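# Pass a hanger from left gripper to right gripper

## Task

The left gripper starts out holding a hanger. Transfer it so that at the end only the right gripper holds it, fingers closed on it with a firm grip, and the hanger is lifted in the air, upright, over the table, away from the rail and not touching anything. The second hanger must still hang on the rail and the rack must stay upright; if the rack leans more than a little, the scene stops immediately as a failure. Neither the rack nor the second hanger may be held at the end.

## Robot and tools

ROBOT AND FRAMES. There are two arms, left_arm and right_arm, each ending in a two-finger gripper. The names are just labels and do not refer to sides of any picture. The scene frame has its origin on the tabletop halfway between the arms, +z pointing up and +x pointing out over the table. left_arm is mounted on the +y side. Each result has a state line, left_arm: ... | right_arm: ..., giving end_effector_position in metres and end_effector_quat_wxyz for each gripper in this frame. These printed positions can be somewhat wrong, more so when an arm reaches far. In a gripper's own axes, the fingers extend along +z and close along y. The reported point lies between the finger pads, roughly 1 cm short of the tips. Joint ranges in rad, base to hand: waist -2.618 to 3.054, shoulder 0.000 to 3.142, elbow 0.000 to 3.142, wrist pitch -1.571 to 1.571, wrist yaw -1.571 to 1.571, wrist roll -2.094 to 2.094. An elbow never fully straightens.

THE 14-NUMBER ROW. Every motion command is a row of 14 numbers, each in [-1, 1], always covering both arms: dx, dy, dz, rx, ry, rz, opening for left_arm, followed by the same seven for right_arm. dx to rz are an offset, not a pose: a displacement from the gripper's measured pose, expressed in that gripper's own axes rather than the scene frame. A value of 1.0 stands for 0.6 m of travel or 180 degrees of turn; rx, ry, rz are read together as a single rotation vector. The opening is absolute, not an offset: +1 is fully open (0.094 m) and -1 is fully closed. An arm that should not move gets zero offsets plus the opening it should keep.

execute_actions(actions). actions is a list of 0 to 15 actions; an empty list only returns the state and camera images. Each action is a list of up to 15 rows, one per control step of 1/30 s, and an action always lasts 15 steps (0.5 s); a short list repeats its final row. All rows in an action are offsets from the pose measured when that action began (for a call's first action, the latest pose a result reported), not from the previous row. At each step the commanded pose is clipped to lie within 70 mm and 16 degrees of the measured one, and the controller favours position over orientation when it cannot meet both. A large offset therefore needs several actions: after an action the arm goes only as far as its last clipped pose, so send the remaining distance next.

move(target, speed, blocking). target is one 14-number row as above, offsets measured from the pose in the most recent result that shows one; openings are sent when the move begins. Each gripper travels in a straight line toward its target, taking the shorter way round when turning, and both arms finish together after 0.5 to 10 s (cut off at 10 s). speed is the path's top speed in m/s, 0.002 to 0.5, default 0.25; turning is capped at twice that value in rad/s. Moves do not avoid obstacles or the other arm, grippers lag and can wander, and they may exceed speed, especially near full reach. Faster moves and targets placed deeper beyond a contact push harder. With blocking=false the call returns after 0.5 s while the arm continues; use wait(0) to check, and call wait or stop before sending any other motion. The result adds a move: line naming the ending (done, off_target, moving, held, fault) and any limits: paced means the pose sent was clipped; held means a check blocked some steps, after which the arm may jump ahead quickly. Each gripper's remaining distance to its target is listed; if only one arm is named, the other finished at rest.

wait(seconds), 0 to 10: arms keep their last command; returns early if a running move ends. stop(): brakes a running move, needing some room, more at speed; fingers keep moving. zoom_image(camera, region): region is [x0, y0, x1, y1] in pixels with (0, 0) top-left, no larger than 504 by 504. finished_scene(scene): irreversible end of the given scene after the last command is held; its result reports success. Do not answer without a tool call.

CAMERAS. cam_head_left, cam_head_right, cam_high, cam_low, cam_left_wrist, cam_right_wrist, all 504x504, returned in that order. Calibrations give K, distortion and T_world_to_cam (pinhole+radial for fixed cameras, fisheye for wrist ones); real poses may differ by a couple of degrees and several millimetres.

RESULT LINES. Hand target: the pose the controller is currently driving toward. pose unreachable: a clearance check altered or blocked the command for the named arm. grip_measured: finger opening on the command scale; the last Joint positions entry is the opening in metres; readings may be off by about 1 mm. Joint torques include friction and offsets and are nonzero in free air. FAULT lines report an arm stop. MOTOR HOT appears at 75 °C; at 90 °C that arm halts for 10 s; at 100 °C it goes limp and drops.

HOLDING. Arms tend to finish a centimetre or more low and sink further under repeated zero offsets; to hold height, send the offset back to the desired pose first, then zeros, aiming higher if still low. To grip, command an opening about 0.03 below grip_measured; a smaller gap grips more softly. Pad force tops out near 50 to 62 N, less on parts thinner than about 2 mm.

AVOID. Arms striking or pressing each other, tipping the rack, knocking anything off the table, dropping the hanger, slams and hard pushes. Loose objects may occasionally get a small push. A sensible order: look, bring the open right gripper to the hanger beside the left gripper, close it, open the left gripper and pull it away, lift the hanger upright clear of the rail, check it is held, then finish.

Each tool is called after "Emit:" as name(argument=value, ...), one argument or row to a line, values as JSON.

## Session

Emit:
execute_actions(
  actions=[],
)

Scene clock: 0.00 s.
left_arm: end_effector_position=(+0.2992, -0.0586, +0.3897) grip_measured=-0.840 end_effector_quat_wxyz=(+0.557, +0.127, +0.817, -0.075) | right_arm: end_effector_position=(+0.3950, -0.3143, +0.4153) grip_measured=+1.000 end_effector_quat_wxyz=(+0.714, -0.042, +0.697, +0.050)
Joint positions: left_arm=[-1.457  1.583  1.808 -0.834 -0.874 -0.472  0.008] | right_arm=[0.004 1.037 1.05  0.012 0.013 0.009 0.094]
Joint velocities: left_arm=[ 0.012  0.012  0.002 -0.007  0.007 -0.007 -0.001] | right_arm=[-0.002 -0.017 -0.002 -0.037  0.007 -0.037  0.   ]
Joint torques (N m, as the arm reports them, + toward a larger angle): no reading
Motor temperatures (°C, as the motors report them): left_arm=[25 25 24 27 24 25] | right_arm=[27 27 26 27 27 25]
Hand target (left_arm): +0.299, -0.055, +0.400; +0.565, +0.117, +0.813, -0.083
Hand target (right_arm): +0.393, -0.315, +0.415; +0.712, -0.043, +0.699, +0.050

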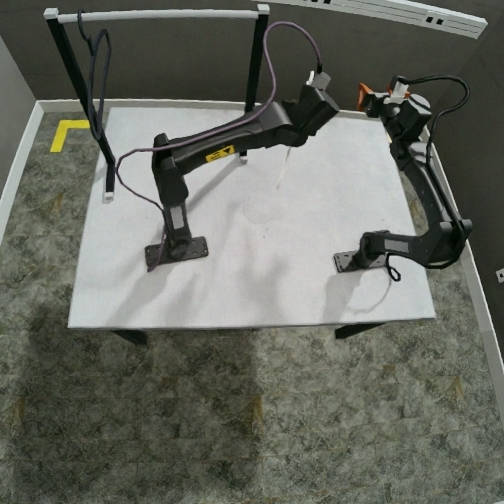

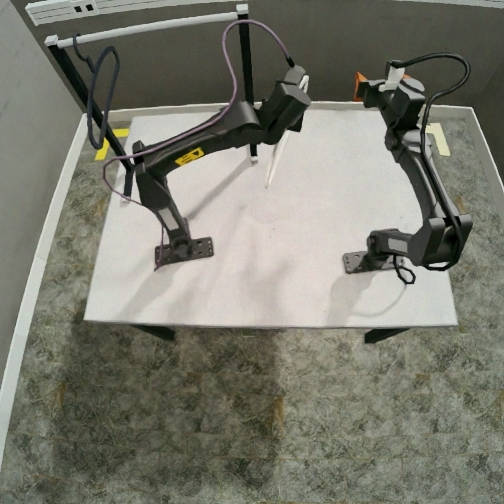

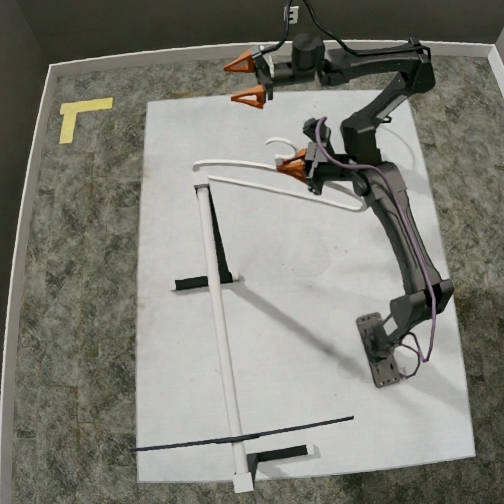

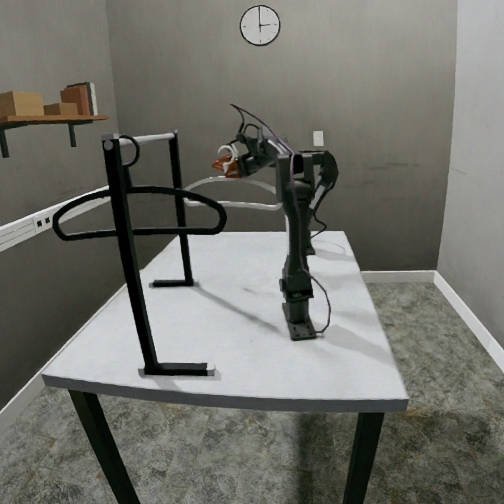

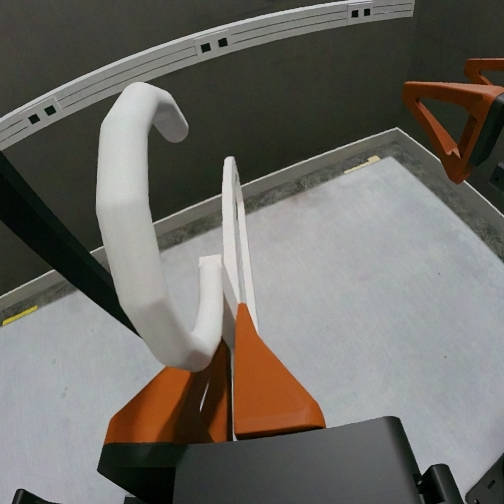

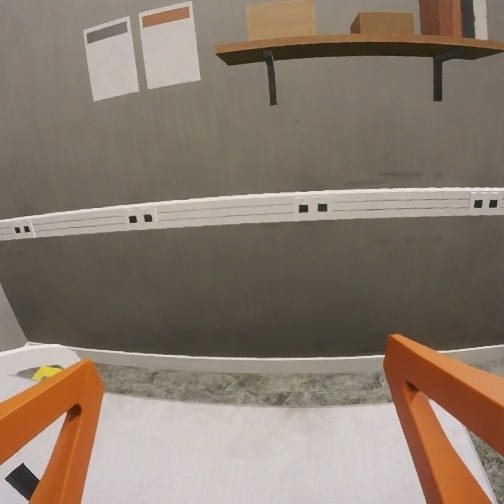

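Emit:
move(
  target=[0.083,0.04,-0.075,0.155,-0.003,0.061,-0.9,0.14,0.235,-0.33,-0.155,0.155,0.483,0.2],
)

Scene clock: 31.40 s.
left_arm: end_effector_position=(+0.2477, -0.0221, +0.3418) grip_measured=-0.845 end_effector_quat_wxyz=(+0.500, +0.345, +0.768, -0.203) | right_arm: end_effector_position=(+0.1830, -0.2037, +0.3348) grip_measured=+0.202 end_effector_quat_wxyz=(+0.282, +0.281, +0.639, +0.659)
Joint positions: left_arm=[-1.319  1.128  1.252 -0.574 -0.282 -0.097  0.007] | right_arm=[ 0.75   0.298  0.609 -0.283  0.138  1.577  0.056]
Joint velocities: left_arm=[-0.007 -0.002 -0.007 -0.066 -0.051 -0.037 -0.   ] | right_arm=[ 0.007  0.002  0.017  0.051  0.066  0.037 -0.   ]
Joint torques (N m, as the arm reports them, + toward a larger angle): left_arm=[ 0.75 -6.13  6.69  2.17  0.    0.04] | right_arm=[1.01 1.49 5.38 1.85 0.06 0.  ]
Motor temperatures (°C, as the motors report them): left_arm=[25 27 26 30 24 25] | right_arm=[27 27 28 31 27 25]
Hand target (left_arm): +0.249, -0.018, +0.359; +0.521, +0.333, +0.755, -0.218
Hand target (right_arm): +0.182, -0.204, +0.330; +0.280, +0.282, +0.638, +0.659
Off the commanded pose (left_arm): 0.019 m, 3 deg.
Off the commanded pose (right_arm): 0.008 m, 1 deg.
move: off_target (left_arm)
camera_calibration (this result's frames):
cam_left_wrist: T_world_to_cam=[[-0.792878, -0.584914, -0.170936, 0.239665], [-0.433382, 0.738443, -0.516606, 0.327608], [0.428397, -0.335525, -0.838987, 0.305895], [0, 0, 0, 1]] pos_world=[0.20096, 0.000899167, 0.466853]
cam_right_wrist: T_world_to_cam=[[-0.0501772, 0.0942421, -0.994284, 0.357994], [-0.909102, 0.407906, 0.0845413, 0.259184], [0.413542, 0.908147, 0.0652081, 0.16751], [0, 0, 0, 1]] pos_world=[0.184315, -0.291585, 0.323113]

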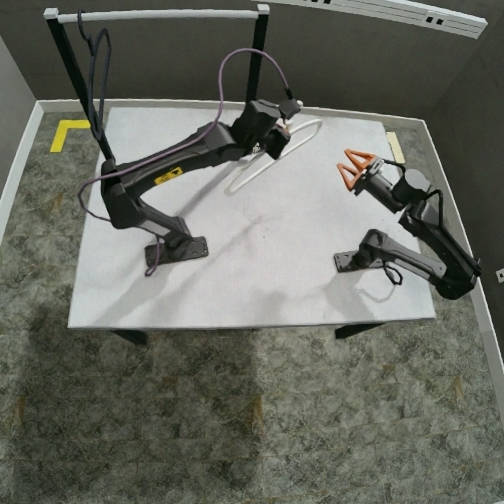

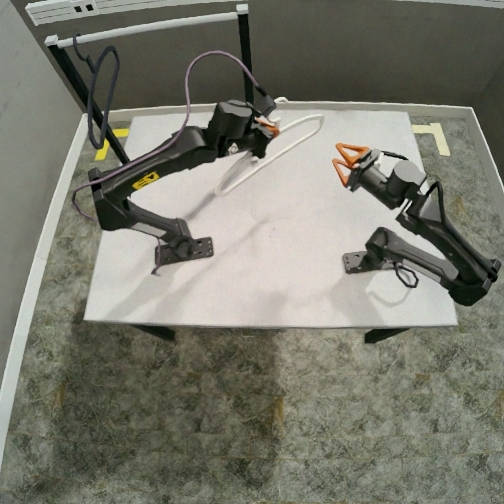

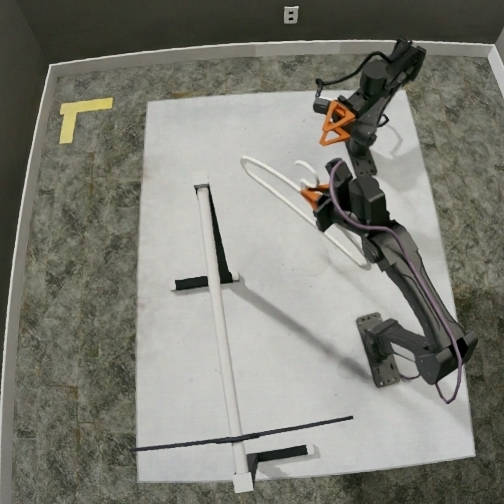

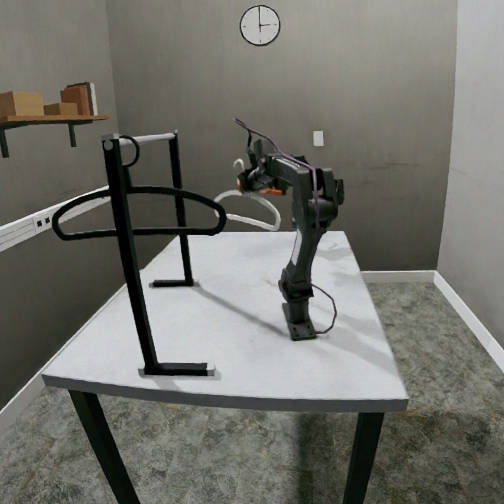

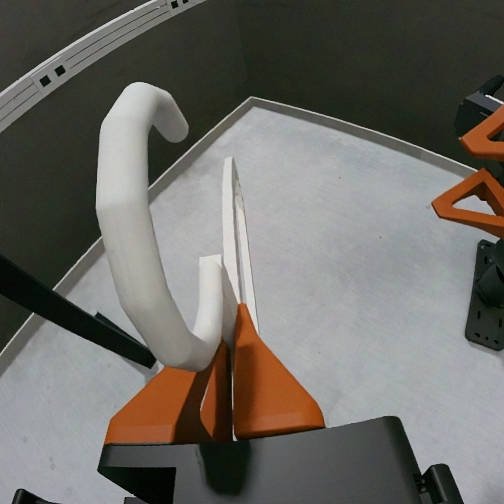

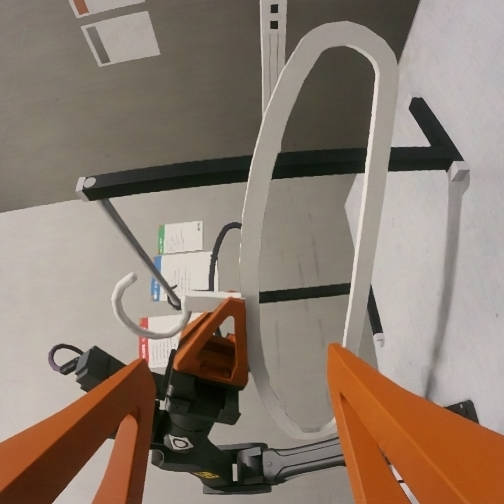

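Emit:
move(
  target=[-0.02,0,-0.01,0,0,0,-0.9,0,0,0.2,0,0,0.03,0.2],
)

Scene clock: 40.27 s.
left_arm: end_effector_position=(+0.2459, -0.0187, +0.3373) grip_measured=-0.845 end_effector_quat_wxyz=(+0.484, +0.354, +0.777, -0.190) | right_arm: end_effector_position=(+0.2664, -0.1195, +0.3258) grip_measured=+0.202 end_effector_quat_wxyz=(+0.249, +0.309, +0.633, +0.665)
Joint positions: left_arm=[-1.319  1.141  1.282 -0.639 -0.282 -0.097  0.007] | right_arm=[0.676 0.864 0.641 0.231 0.059 1.667 0.056]
Joint velocities: left_arm=[-0.007 -0.002 -0.007 -0.139 -0.007 -0.051  0.   ] | right_arm=[-0.017 -0.007  0.002 -0.037 -0.037  0.037 -0.001]
Joint torques (N m, as the arm reports them, + toward a larger angle): left_arm=[-0.17 -3.58  9.1   1.93 -0.05 -0.01] | right_arm=[-1.02 -0.99 10.93  1.89 -0.07  0.07]
Motor temperatures (°C, as the motors report them): left_arm=[26 26 26 32 24 25] | right_arm=[27 27 28 32 27 25]
Hand target (left_arm): +0.247, -0.021, +0.355; +0.500, +0.345, +0.768, -0.203
Hand target (right_arm): +0.269, -0.120, +0.336; +0.251, +0.310, +0.625, +0.671
Off the commanded pose (left_arm): 0.018 m, 3 deg.
Off the commanded pose (right_arm): 0.013 m, 1 deg.
move: off_target (left_arm, right_arm)
camera_calibration (this result's frames):
cam_left_wrist: T_world_to_cam=[[-0.796685, -0.577268, -0.17904, 0.243335], [-0.443364, 0.759513, -0.475991, 0.311201], [0.410758, -0.299835, -0.861033, 0.316456], [0, 0, 0, 1]] pos_world=[0.20185, -0.00100737, 0.464174]
cam_right_wrist: T_world_to_cam=[[-0.123023, 0.143153, -0.982025, 0.366529], [-0.902412, 0.395611, 0.170719, 0.270083], [0.412938, 0.907193, 0.0805136, 0.0521978], [0, 0, 0, 1]] pos_world=[0.267263, -0.206671, 0.309629]

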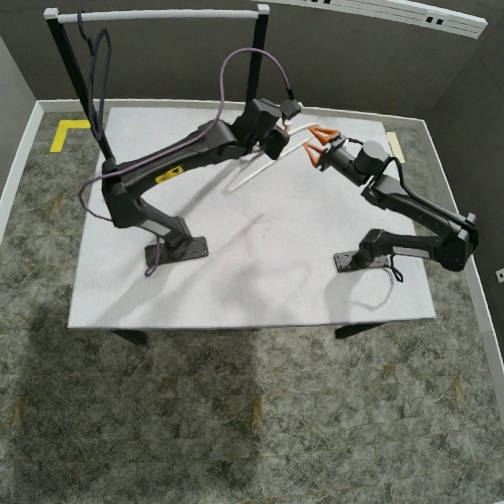

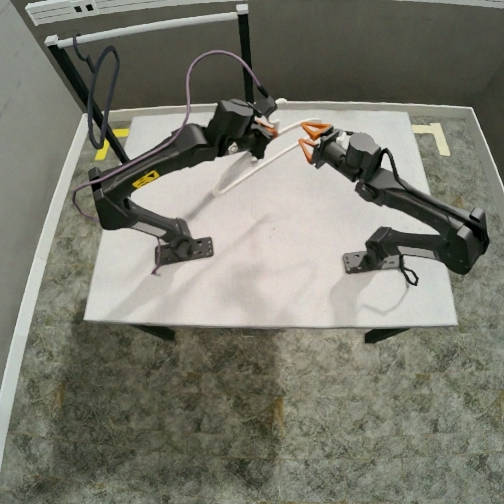

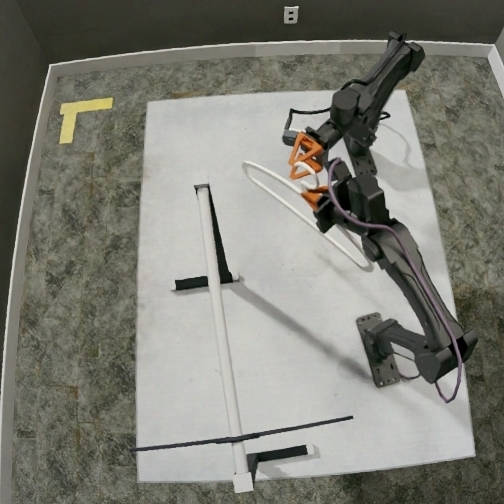

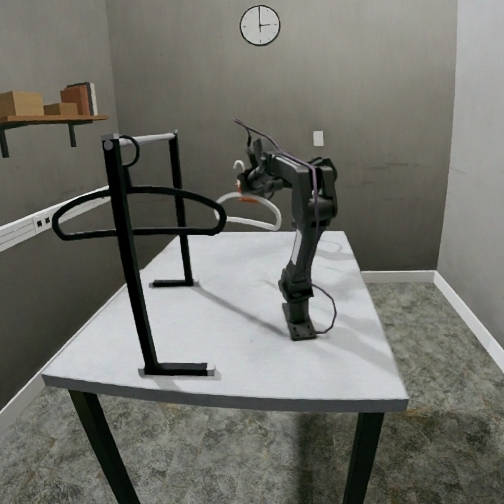

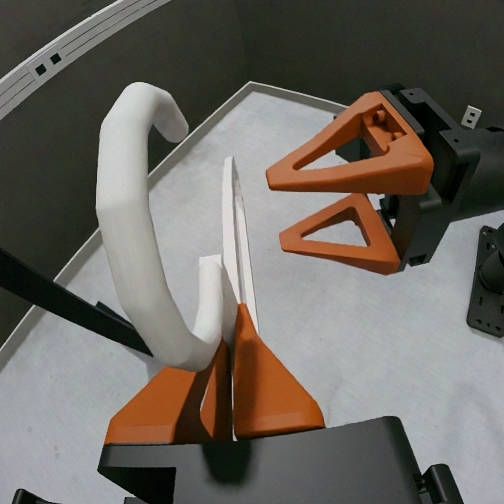

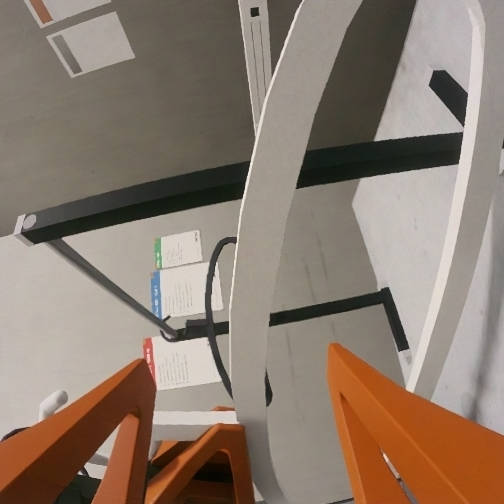

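Emit:
move(
  target=[-0.028,0,-0.01,0,-0.017,0,-0.9,0,0.012,0.078,0,0,0,0.2],
  speed=0.1,
)

Emit:
move(
  target=[0,0,0,0,0,0,-0.9,0,0,0,0,0,0,-0.85],
)

Scene clock: 46.07 s.
left_arm: end_effector_position=(+0.2456, -0.0179, +0.3357) grip_measured=-0.845 end_effector_quat_wxyz=(+0.483, +0.359, +0.777, -0.186) | right_arm: end_effector_position=(+0.2959, -0.0866, +0.3219) grip_measured=+0.202 end_effector_quat_wxyz=(+0.245, +0.310, +0.640, +0.659)
Joint positions: left_arm=[-1.319  1.141  1.282 -0.646 -0.282 -0.088  0.007] | right_arm=[0.676 1.073 0.731 0.331 0.052 1.667 0.056]
Joint velocities: left_arm=[-0.017 -0.007 -0.002 -0.081 -0.007 -0.051 -0.001] | right_arm=[ 0.022 -0.007 -0.002 -0.022  0.022 -0.007  0.001]
Joint torques (N m, as the arm reports them, + toward a larger angle): left_arm=[-0.35 -4.33  8.13  2.11 -0.11  0.05] | right_arm=[-1.15 -2.98 11.    1.94 -0.06  0.  ]
Motor temperatures (°C, as the motors report them): left_arm=[25 26 27 32 24 25] | right_arm=[27 27 29 33 27 25]
Hand target (left_arm): +0.247, -0.020, +0.355; +0.505, +0.348, +0.764, -0.199
Hand target (right_arm): +0.300, -0.088, +0.333; +0.249, +0.309, +0.633, +0.665
Off the commanded pose (left_arm): 0.020 m, 4 deg.
Off the commanded pose (right_arm): 0.013 m, 1 deg.
move: off_target (left_arm, right_arm)
camera_calibration (this result's frames):
cam_left_wrist: T_world_to_cam=[[-0.798596, -0.571784, -0.187901, 0.246741], [-0.439207, 0.767096, -0.467612, 0.305957], [0.411511, -0.290906, -0.863732, 0.316344], [0, 0, 0, 1]] pos_world=[0.201246, -0.00158976, 0.462668]
cam_right_wrist: T_world_to_cam=[[-0.137469, 0.128449, -0.982142, 0.364672], [-0.902402, 0.39257, 0.17765, 0.281827], [0.408378, 0.910708, 0.0619462, 0.0181158], [0, 0, 0, 1]] pos_world=[0.297054, -0.173977, 0.306971]

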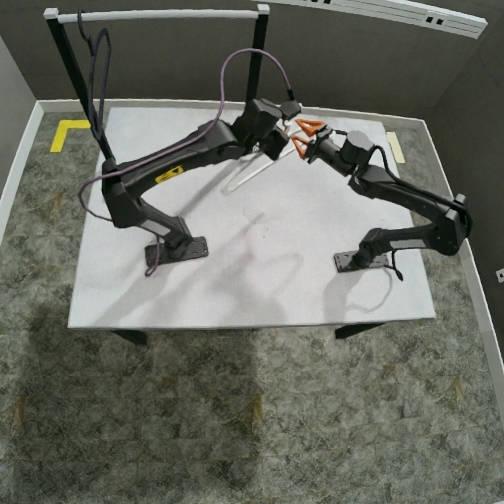

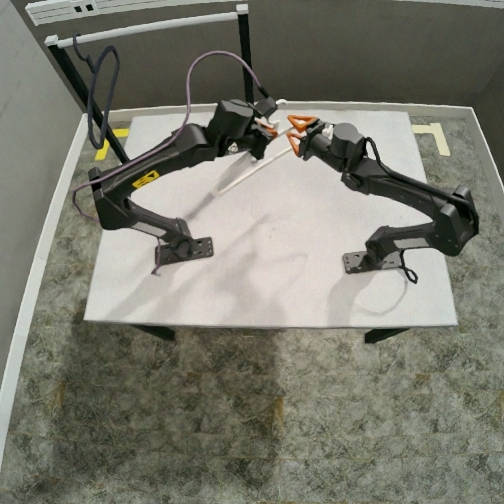

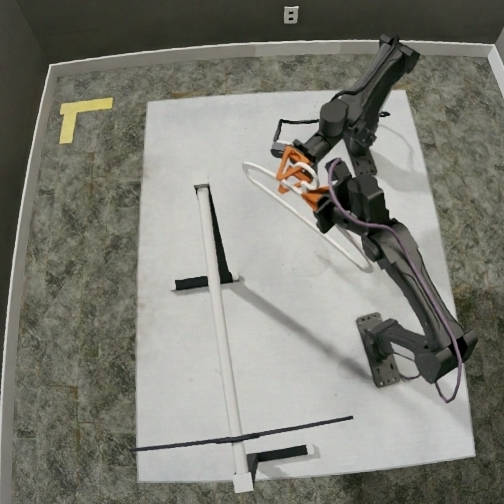

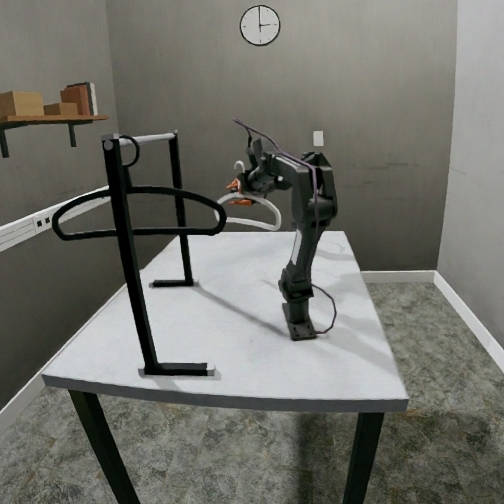

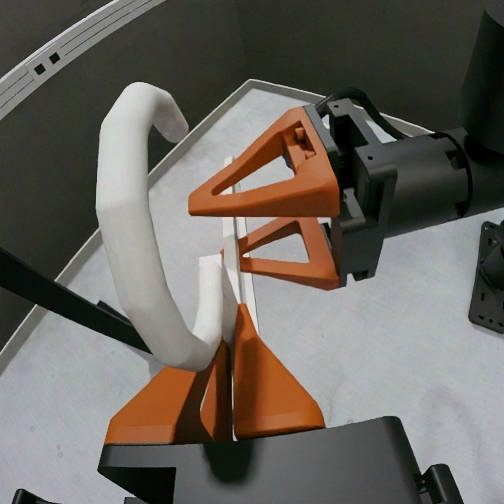

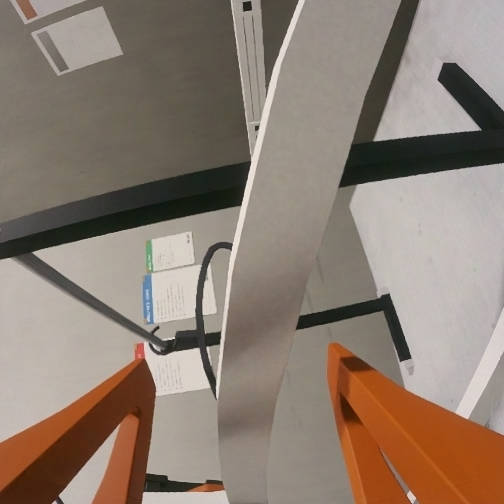

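Scene clock: 46.57 s.
left_arm: end_effector_position=(+0.2452, -0.0175, +0.3340) grip_measured=-0.845 end_effector_quat_wxyz=(+0.481, +0.360, +0.778, -0.185) | right_arm: end_effector_position=(+0.2966, -0.0873, +0.3232) grip_measured=-0.700 end_effector_quat_wxyz=(+0.241, +0.318, +0.634, +0.662)
Joint positions: left_arm=[-1.319  1.141  1.281 -0.651 -0.281 -0.087  0.007] | right_arm=[0.676 1.073 0.731 0.335 0.059 1.687 0.014]
Joint velocities: left_arm=[ 0.017 -0.012 -0.012 -0.007  0.022 -0.007  0.   ] | right_arm=[-0.007 -0.007 -0.007  0.007 -0.022 -0.051 -0.   ]
Joint torques (N m, as the arm reports them, + toward a larger angle): left_arm=[-0.02 -3.54  6.74  1.8  -0.04  0.  ] | right_arm=[-0.03 -3.72  8.4   1.85 -0.04 -0.25]
Motor temperatures (°C, as the motors report them): left_arm=[25 26 27 32 24 25] | right_arm=[27 27 29 33 27 25]
Hand target (left_arm): +0.246, -0.018, +0.336; +0.483, +0.359, +0.777, -0.186
Hand target (right_arm): +0.296, -0.087, +0.322; +0.245, +0.310, +0.640, +0.659
Off the commanded pose (left_arm): 0.002 m, 0 deg.
Off the commanded pose (right_arm): 0.002 m, 1 deg.
move: done
camera_calibration (this result's frames):
cam_left_wrist: T_world_to_cam=[[-0.799597, -0.570061, -0.188878, 0.246994], [-0.439838, 0.770055, -0.462124, 0.303066], [0.408885, -0.286437, -0.866468, 0.316814], [0, 0, 0, 1]] pos_world=[0.201255, -0.00182881, 0.461215]
cam_right_wrist: T_world_to_cam=[[-0.14663, 0.146934, -0.978218, 0.369151], [-0.898026, 0.394895, 0.193925, 0.276244], [0.414788, 0.9069, 0.0740467, 0.0122954], [0, 0, 0, 1]] pos_world=[0.297103, -0.174479, 0.306629]

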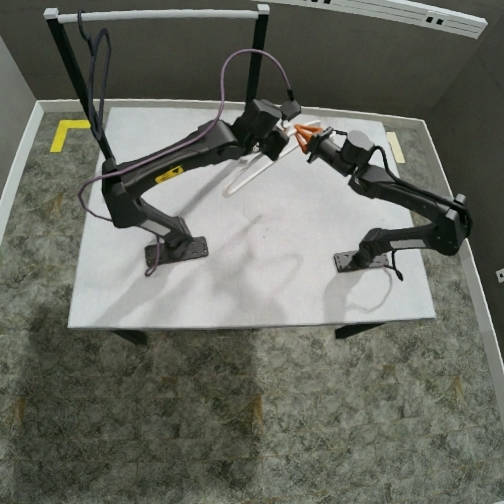

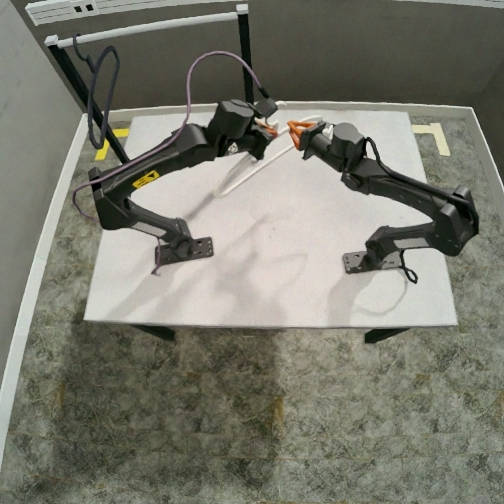

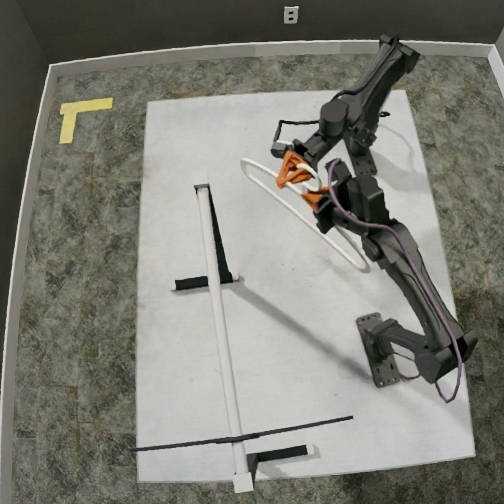

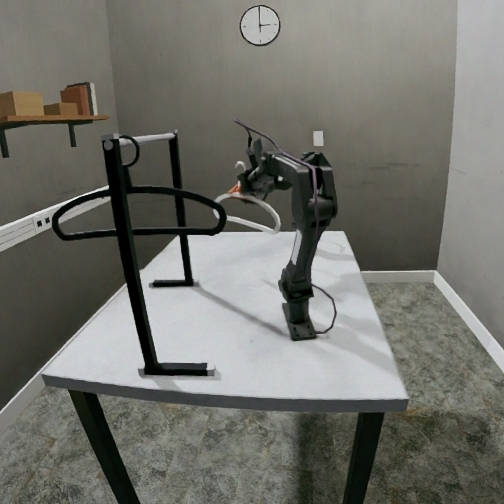

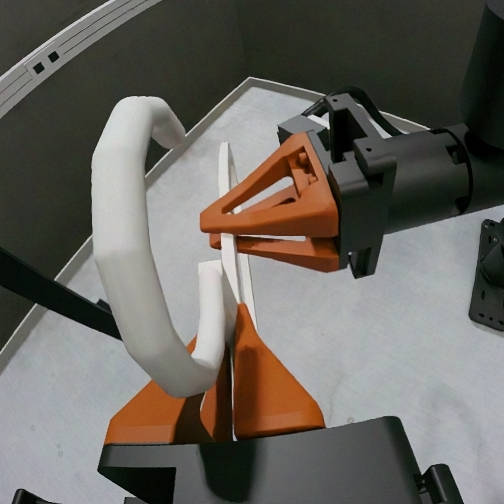

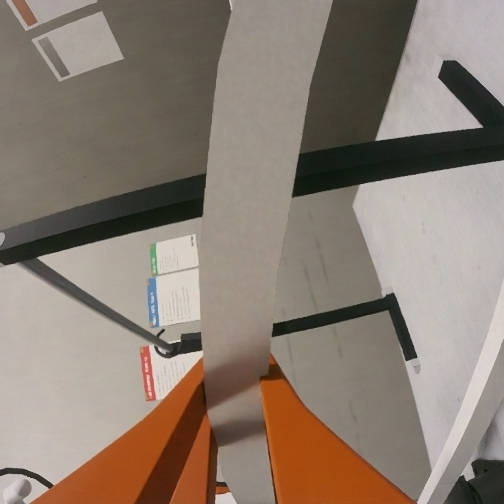

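Emit:
move(
  target=[-0.02,0,0,0,0,0,0,0,0,0,0,0,0,-0.85],
)

Emit:
move(
  target=[-0.06,0,-0.2,0,0,0,0,-0.08,0,0,0,0,0,-0.85],
  speed=0.15,
)

Emit:
move(
  target=[-0.03,0,0,0,0,0,0,-0.08,0,-0.17,-0.01,0,0,-0.85],
  speed=0.15,
)

Scene clock: 54.73 s.
left_arm: end_effector_position=(+0.2472, -0.0215, +0.3351) grip_measured=-0.003 end_effector_quat_wxyz=(+0.476, +0.363, +0.781, -0.180) | right_arm: end_effector_position=(+0.2967, -0.0874, +0.3226) grip_measured=-0.701 end_effector_quat_wxyz=(+0.241, +0.318, +0.635, +0.661)
Joint positions: left_arm=[-1.319  1.169  1.314 -0.672 -0.281 -0.087  0.047] | right_arm=[0.676 1.073 0.731 0.333 0.059 1.686 0.014]
Joint velocities: left_arm=[ 0.002 -0.017 -0.002  0.007  0.007 -0.051  0.   ] | right_arm=[-0.007 -0.002 -0.012 -0.037 -0.007  0.022 -0.001]
Joint torques (N m, as the arm reports them, + toward a larger angle): left_arm=[ 0.42 -3.54  8.71  1.72  0.    0.03] | right_arm=[-0.05 -3.73  8.39  1.93 -0.02  0.02]
Motor temperatures (°C, as the motors report them): left_arm=[25 26 26 32 24 25] | right_arm=[27 27 29 33 27 25]
Hand target (left_arm): +0.249, -0.022, +0.345; +0.481, +0.360, +0.778, -0.185
Hand target (right_arm): +0.297, -0.087, +0.323; +0.241, +0.318, +0.634, +0.662
Off the commanded pose (left_arm): 0.010 m, 1 deg.
Off the commanded pose (right_arm): 0.001 m, 0 deg.
move: done
camera_calibration (this result's frames):
cam_left_wrist: T_world_to_cam=[[-0.800863, -0.56745, -0.191362, 0.247658], [-0.442868, 0.776307, -0.448569, 0.303865], [0.403096, -0.274494, -0.873021, 0.31966], [0, 0, 0, 1]] pos_world=[0.204059, -0.00761385, 0.462766]
cam_right_wrist: T_world_to_cam=[[-0.147339, 0.144542, -0.978468, 0.368691], [-0.897728, 0.395714, 0.193637, 0.27649], [0.415182, 0.906928, 0.0714548, 0.0130891], [0, 0, 0, 1]] pos_world=[0.297101, -0.174573, 0.306278]

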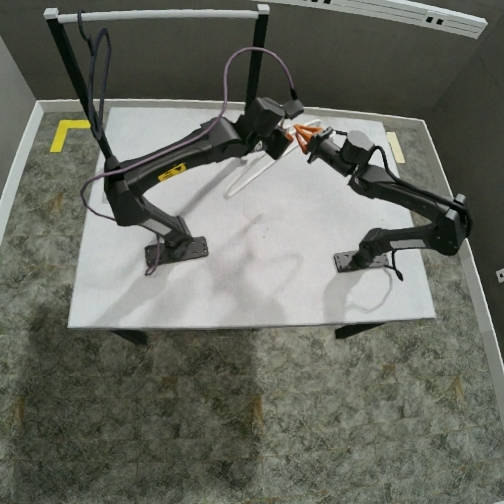

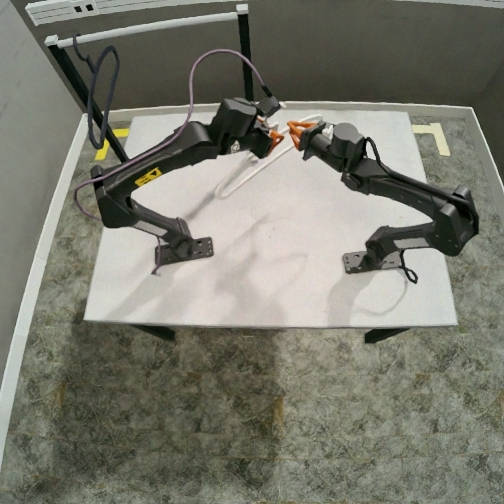

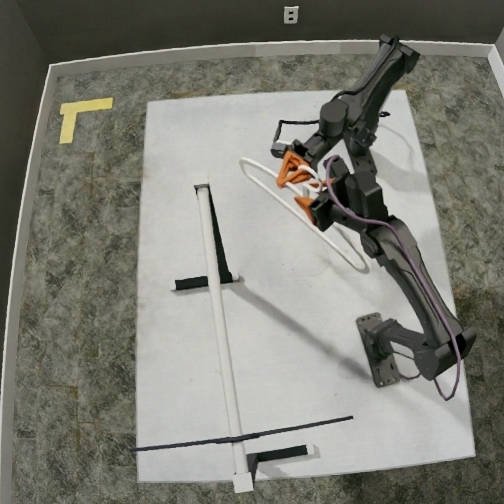

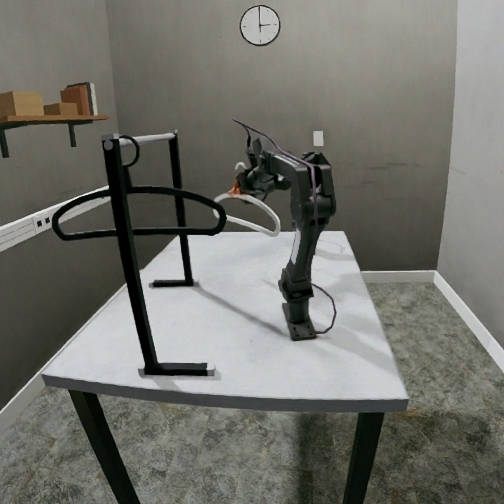

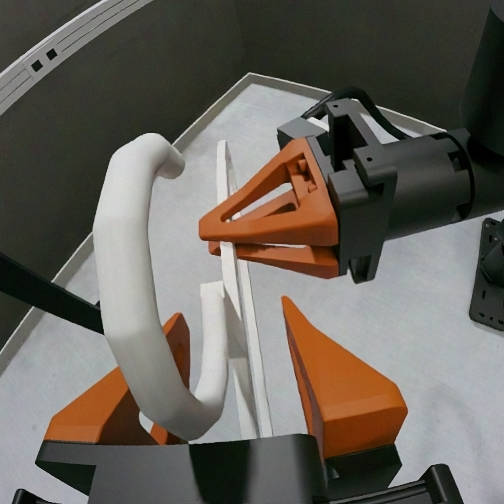

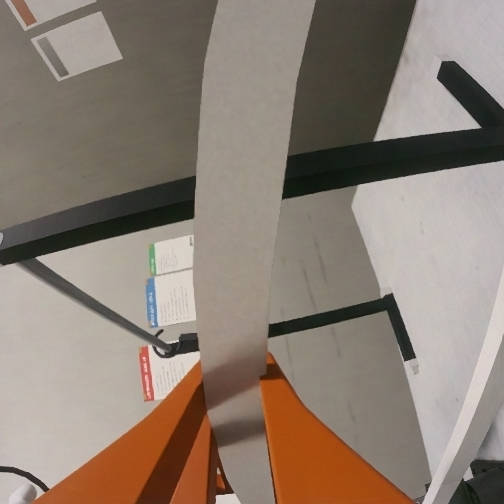

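Scene clock: 56.27 s.
left_arm: end_effector_position=(+0.1856, +0.0404, +0.4161) grip_measured=-0.003 end_effector_quat_wxyz=(+0.471, +0.369, +0.782, -0.175) | right_arm: end_effector_position=(+0.3277, -0.1196, +0.3190) grip_measured=-0.701 end_effector_quat_wxyz=(+0.240, +0.318, +0.638, +0.658)
Joint positions: left_arm=[-1.531  1.12   1.715 -1.18  -0.458 -0.201  0.047] | right_arm=[ 0.467  1.084  0.731  0.335 -0.152  1.682  0.014]
Joint velocities: left_arm=[-0.027  0.002 -0.002 -0.007  0.007  0.066  0.   ] | right_arm=[ 0.012  0.002 -0.017 -0.007  0.022  0.022  0.   ]
Joint torques (N m, as the arm reports them, + toward a larger angle): left_arm=[-0.77 -1.5   7.03  1.61 -0.19 -0.07] | right_arm=[-0.91 -3.45  7.2   2.11 -0.04 -0.04]
Motor temperatures (°C, as the motors report them): left_arm=[25 26 26 32 24 25] | right_arm=[27 27 29 34 27 25]
Hand target (left_arm): +0.185, +0.042, +0.424; +0.477, +0.363, +0.780, -0.180
Hand target (right_arm): +0.330, -0.121, +0.318; +0.243, +0.316, +0.636, +0.660
Off the commanded pose (left_arm): 0.008 m, 1 deg.
Off the commanded pose (right_arm): 0.004 m, 1 deg.
move: done
camera_calibration (this result's frames):
cam_left_wrist: T_world_to_cam=[[-0.804764, -0.559253, -0.198977, 0.252544], [-0.439433, 0.786646, -0.43369, 0.257621], [0.399066, -0.261581, -0.878818, 0.434921], [0, 0, 0, 1]] pos_world=[0.142883, 0.0523467, 0.544194]
cam_right_wrist: T_world_to_cam=[[-0.15343, 0.137524, -0.978543, 0.37554], [-0.8975, 0.394953, 0.19623, 0.316778], [0.413464, 0.90835, 0.0628303, 0.0332076], [0, 0, 0, 1]] pos_world=[0.328198, -0.206922, 0.303234]

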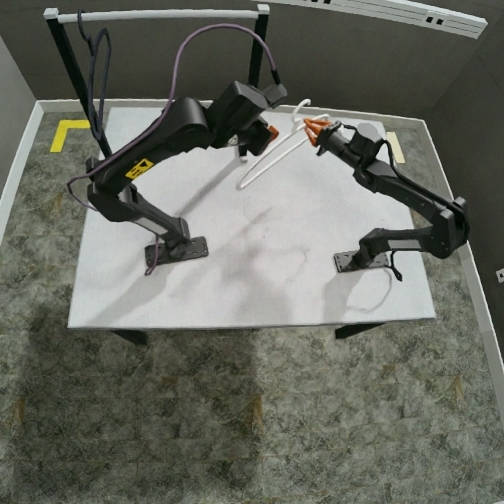

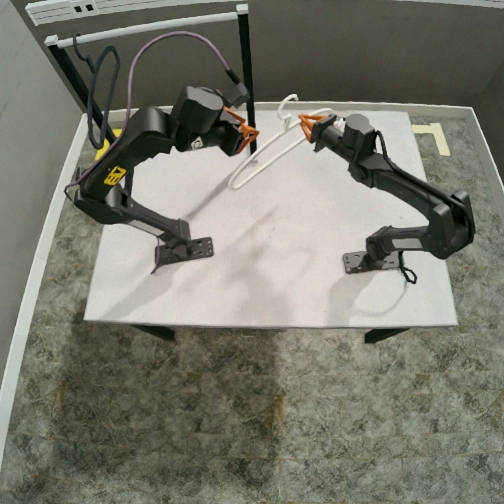

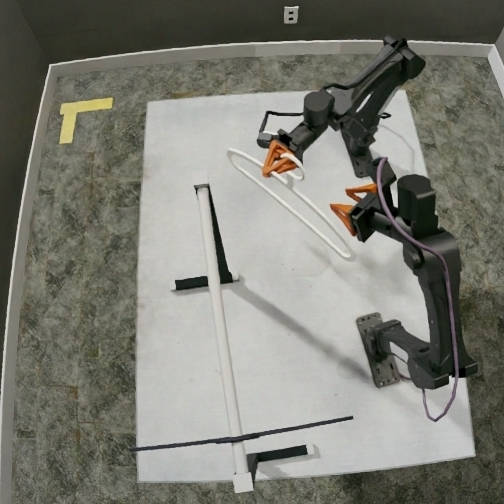

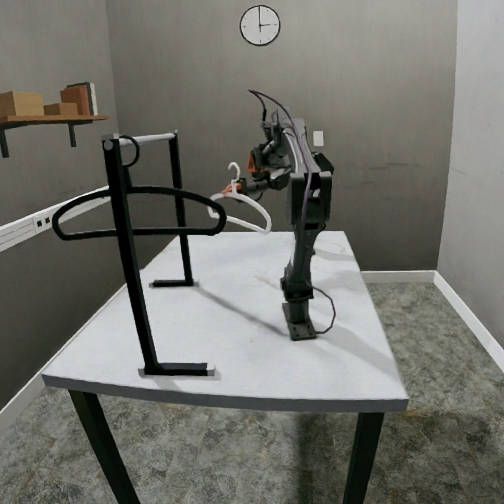

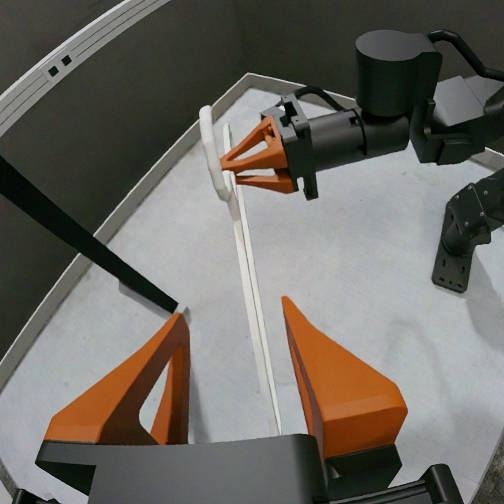

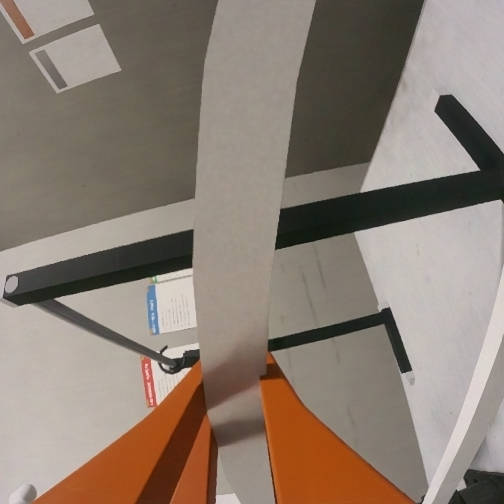

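Scene clock: 57.70 s.
left_arm: end_effector_position=(+0.1889, +0.0328, +0.4256) grip_measured=-0.003 end_effector_quat_wxyz=(+0.467, +0.372, +0.783, -0.173) | right_arm: end_effector_position=(+0.2900, -0.2218, +0.3204) grip_measured=-0.701 end_effector_quat_wxyz=(+0.248, +0.310, +0.630, +0.667)
Joint positions: left_arm=[-1.517  1.179  1.803 -1.214 -0.442 -0.19   0.047] | right_arm=[ 0.014  0.715  0.574  0.158 -0.604  1.682  0.014]
Joint velocities: left_arm=[-0.002 -0.022  0.002  0.066 -0.007 -0.007 -0.001] | right_arm=[ 0.017  0.002 -0.002 -0.007 -0.051 -0.022 -0.   ]
Joint torques (N m, as the arm reports them, + toward a larger angle): left_arm=[ 0.75 -1.31  6.99  1.63 -0.04  0.05] | right_arm=[-0.99 -2.01  6.87  1.64 -0.07 -0.01]
Motor temperatures (°C, as the motors report them): left_arm=[25 26 26 32 24 25] | right_arm=[27 27 29 34 27 25]
Hand target (left_arm): +0.191, +0.033, +0.432; +0.471, +0.369, +0.782, -0.176
Hand target (right_arm): +0.287, -0.224, +0.317; +0.247, +0.312, +0.631, +0.666
Off the commanded pose (left_arm): 0.006 m, 1 deg.
Off the commanded pose (right_arm): 0.007 m, 1 deg.
move: done
camera_calibration (this result's frames):
cam_left_wrist: T_world_to_cam=[[-0.807749, -0.554056, -0.201404, 0.254295], [-0.43769, 0.79249, -0.42472, 0.264871], [0.394929, -0.254914, -0.882638, 0.442124], [0, 0, 0, 1]] pos_world=[0.14673, 0.0436899, 0.553948]
cam_right_wrist: T_world_to_cam=[[-0.122271, 0.150407, -0.981034, 0.379811], [-0.902915, 0.393524, 0.172867, 0.331833], [0.412061, 0.906927, 0.0876884, 0.133643], [0, 0, 0, 1]] pos_world=[0.290988, -0.308915, 0.303526]

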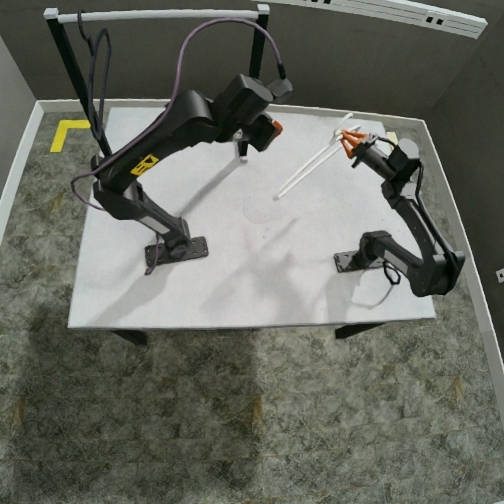

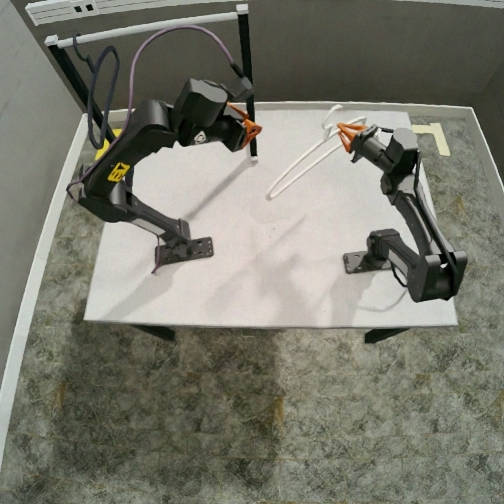

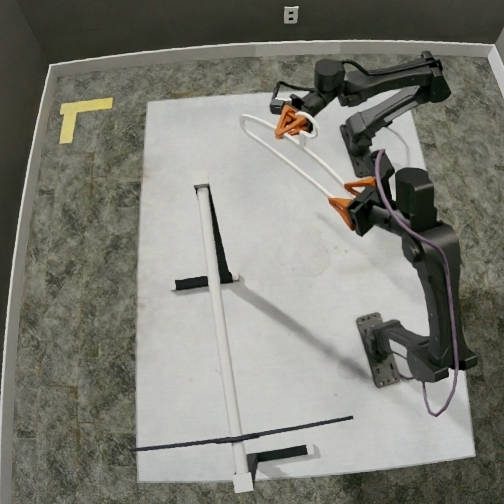

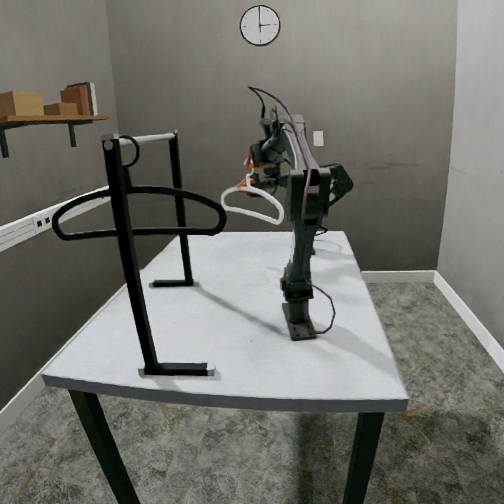

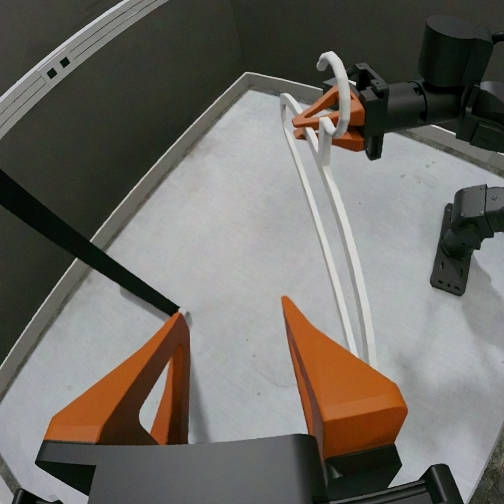

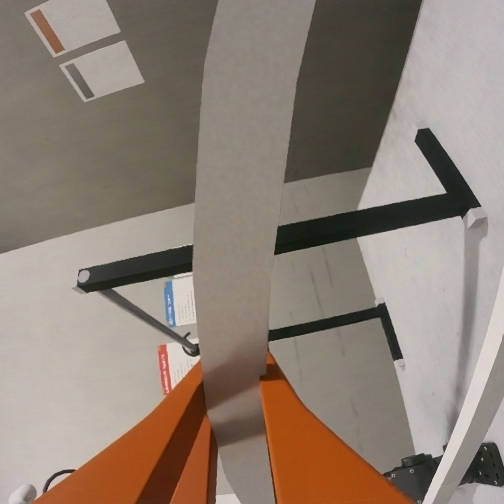

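Emit:
finished_scene(
  scene=1,
)

The scene is finished: the task was done.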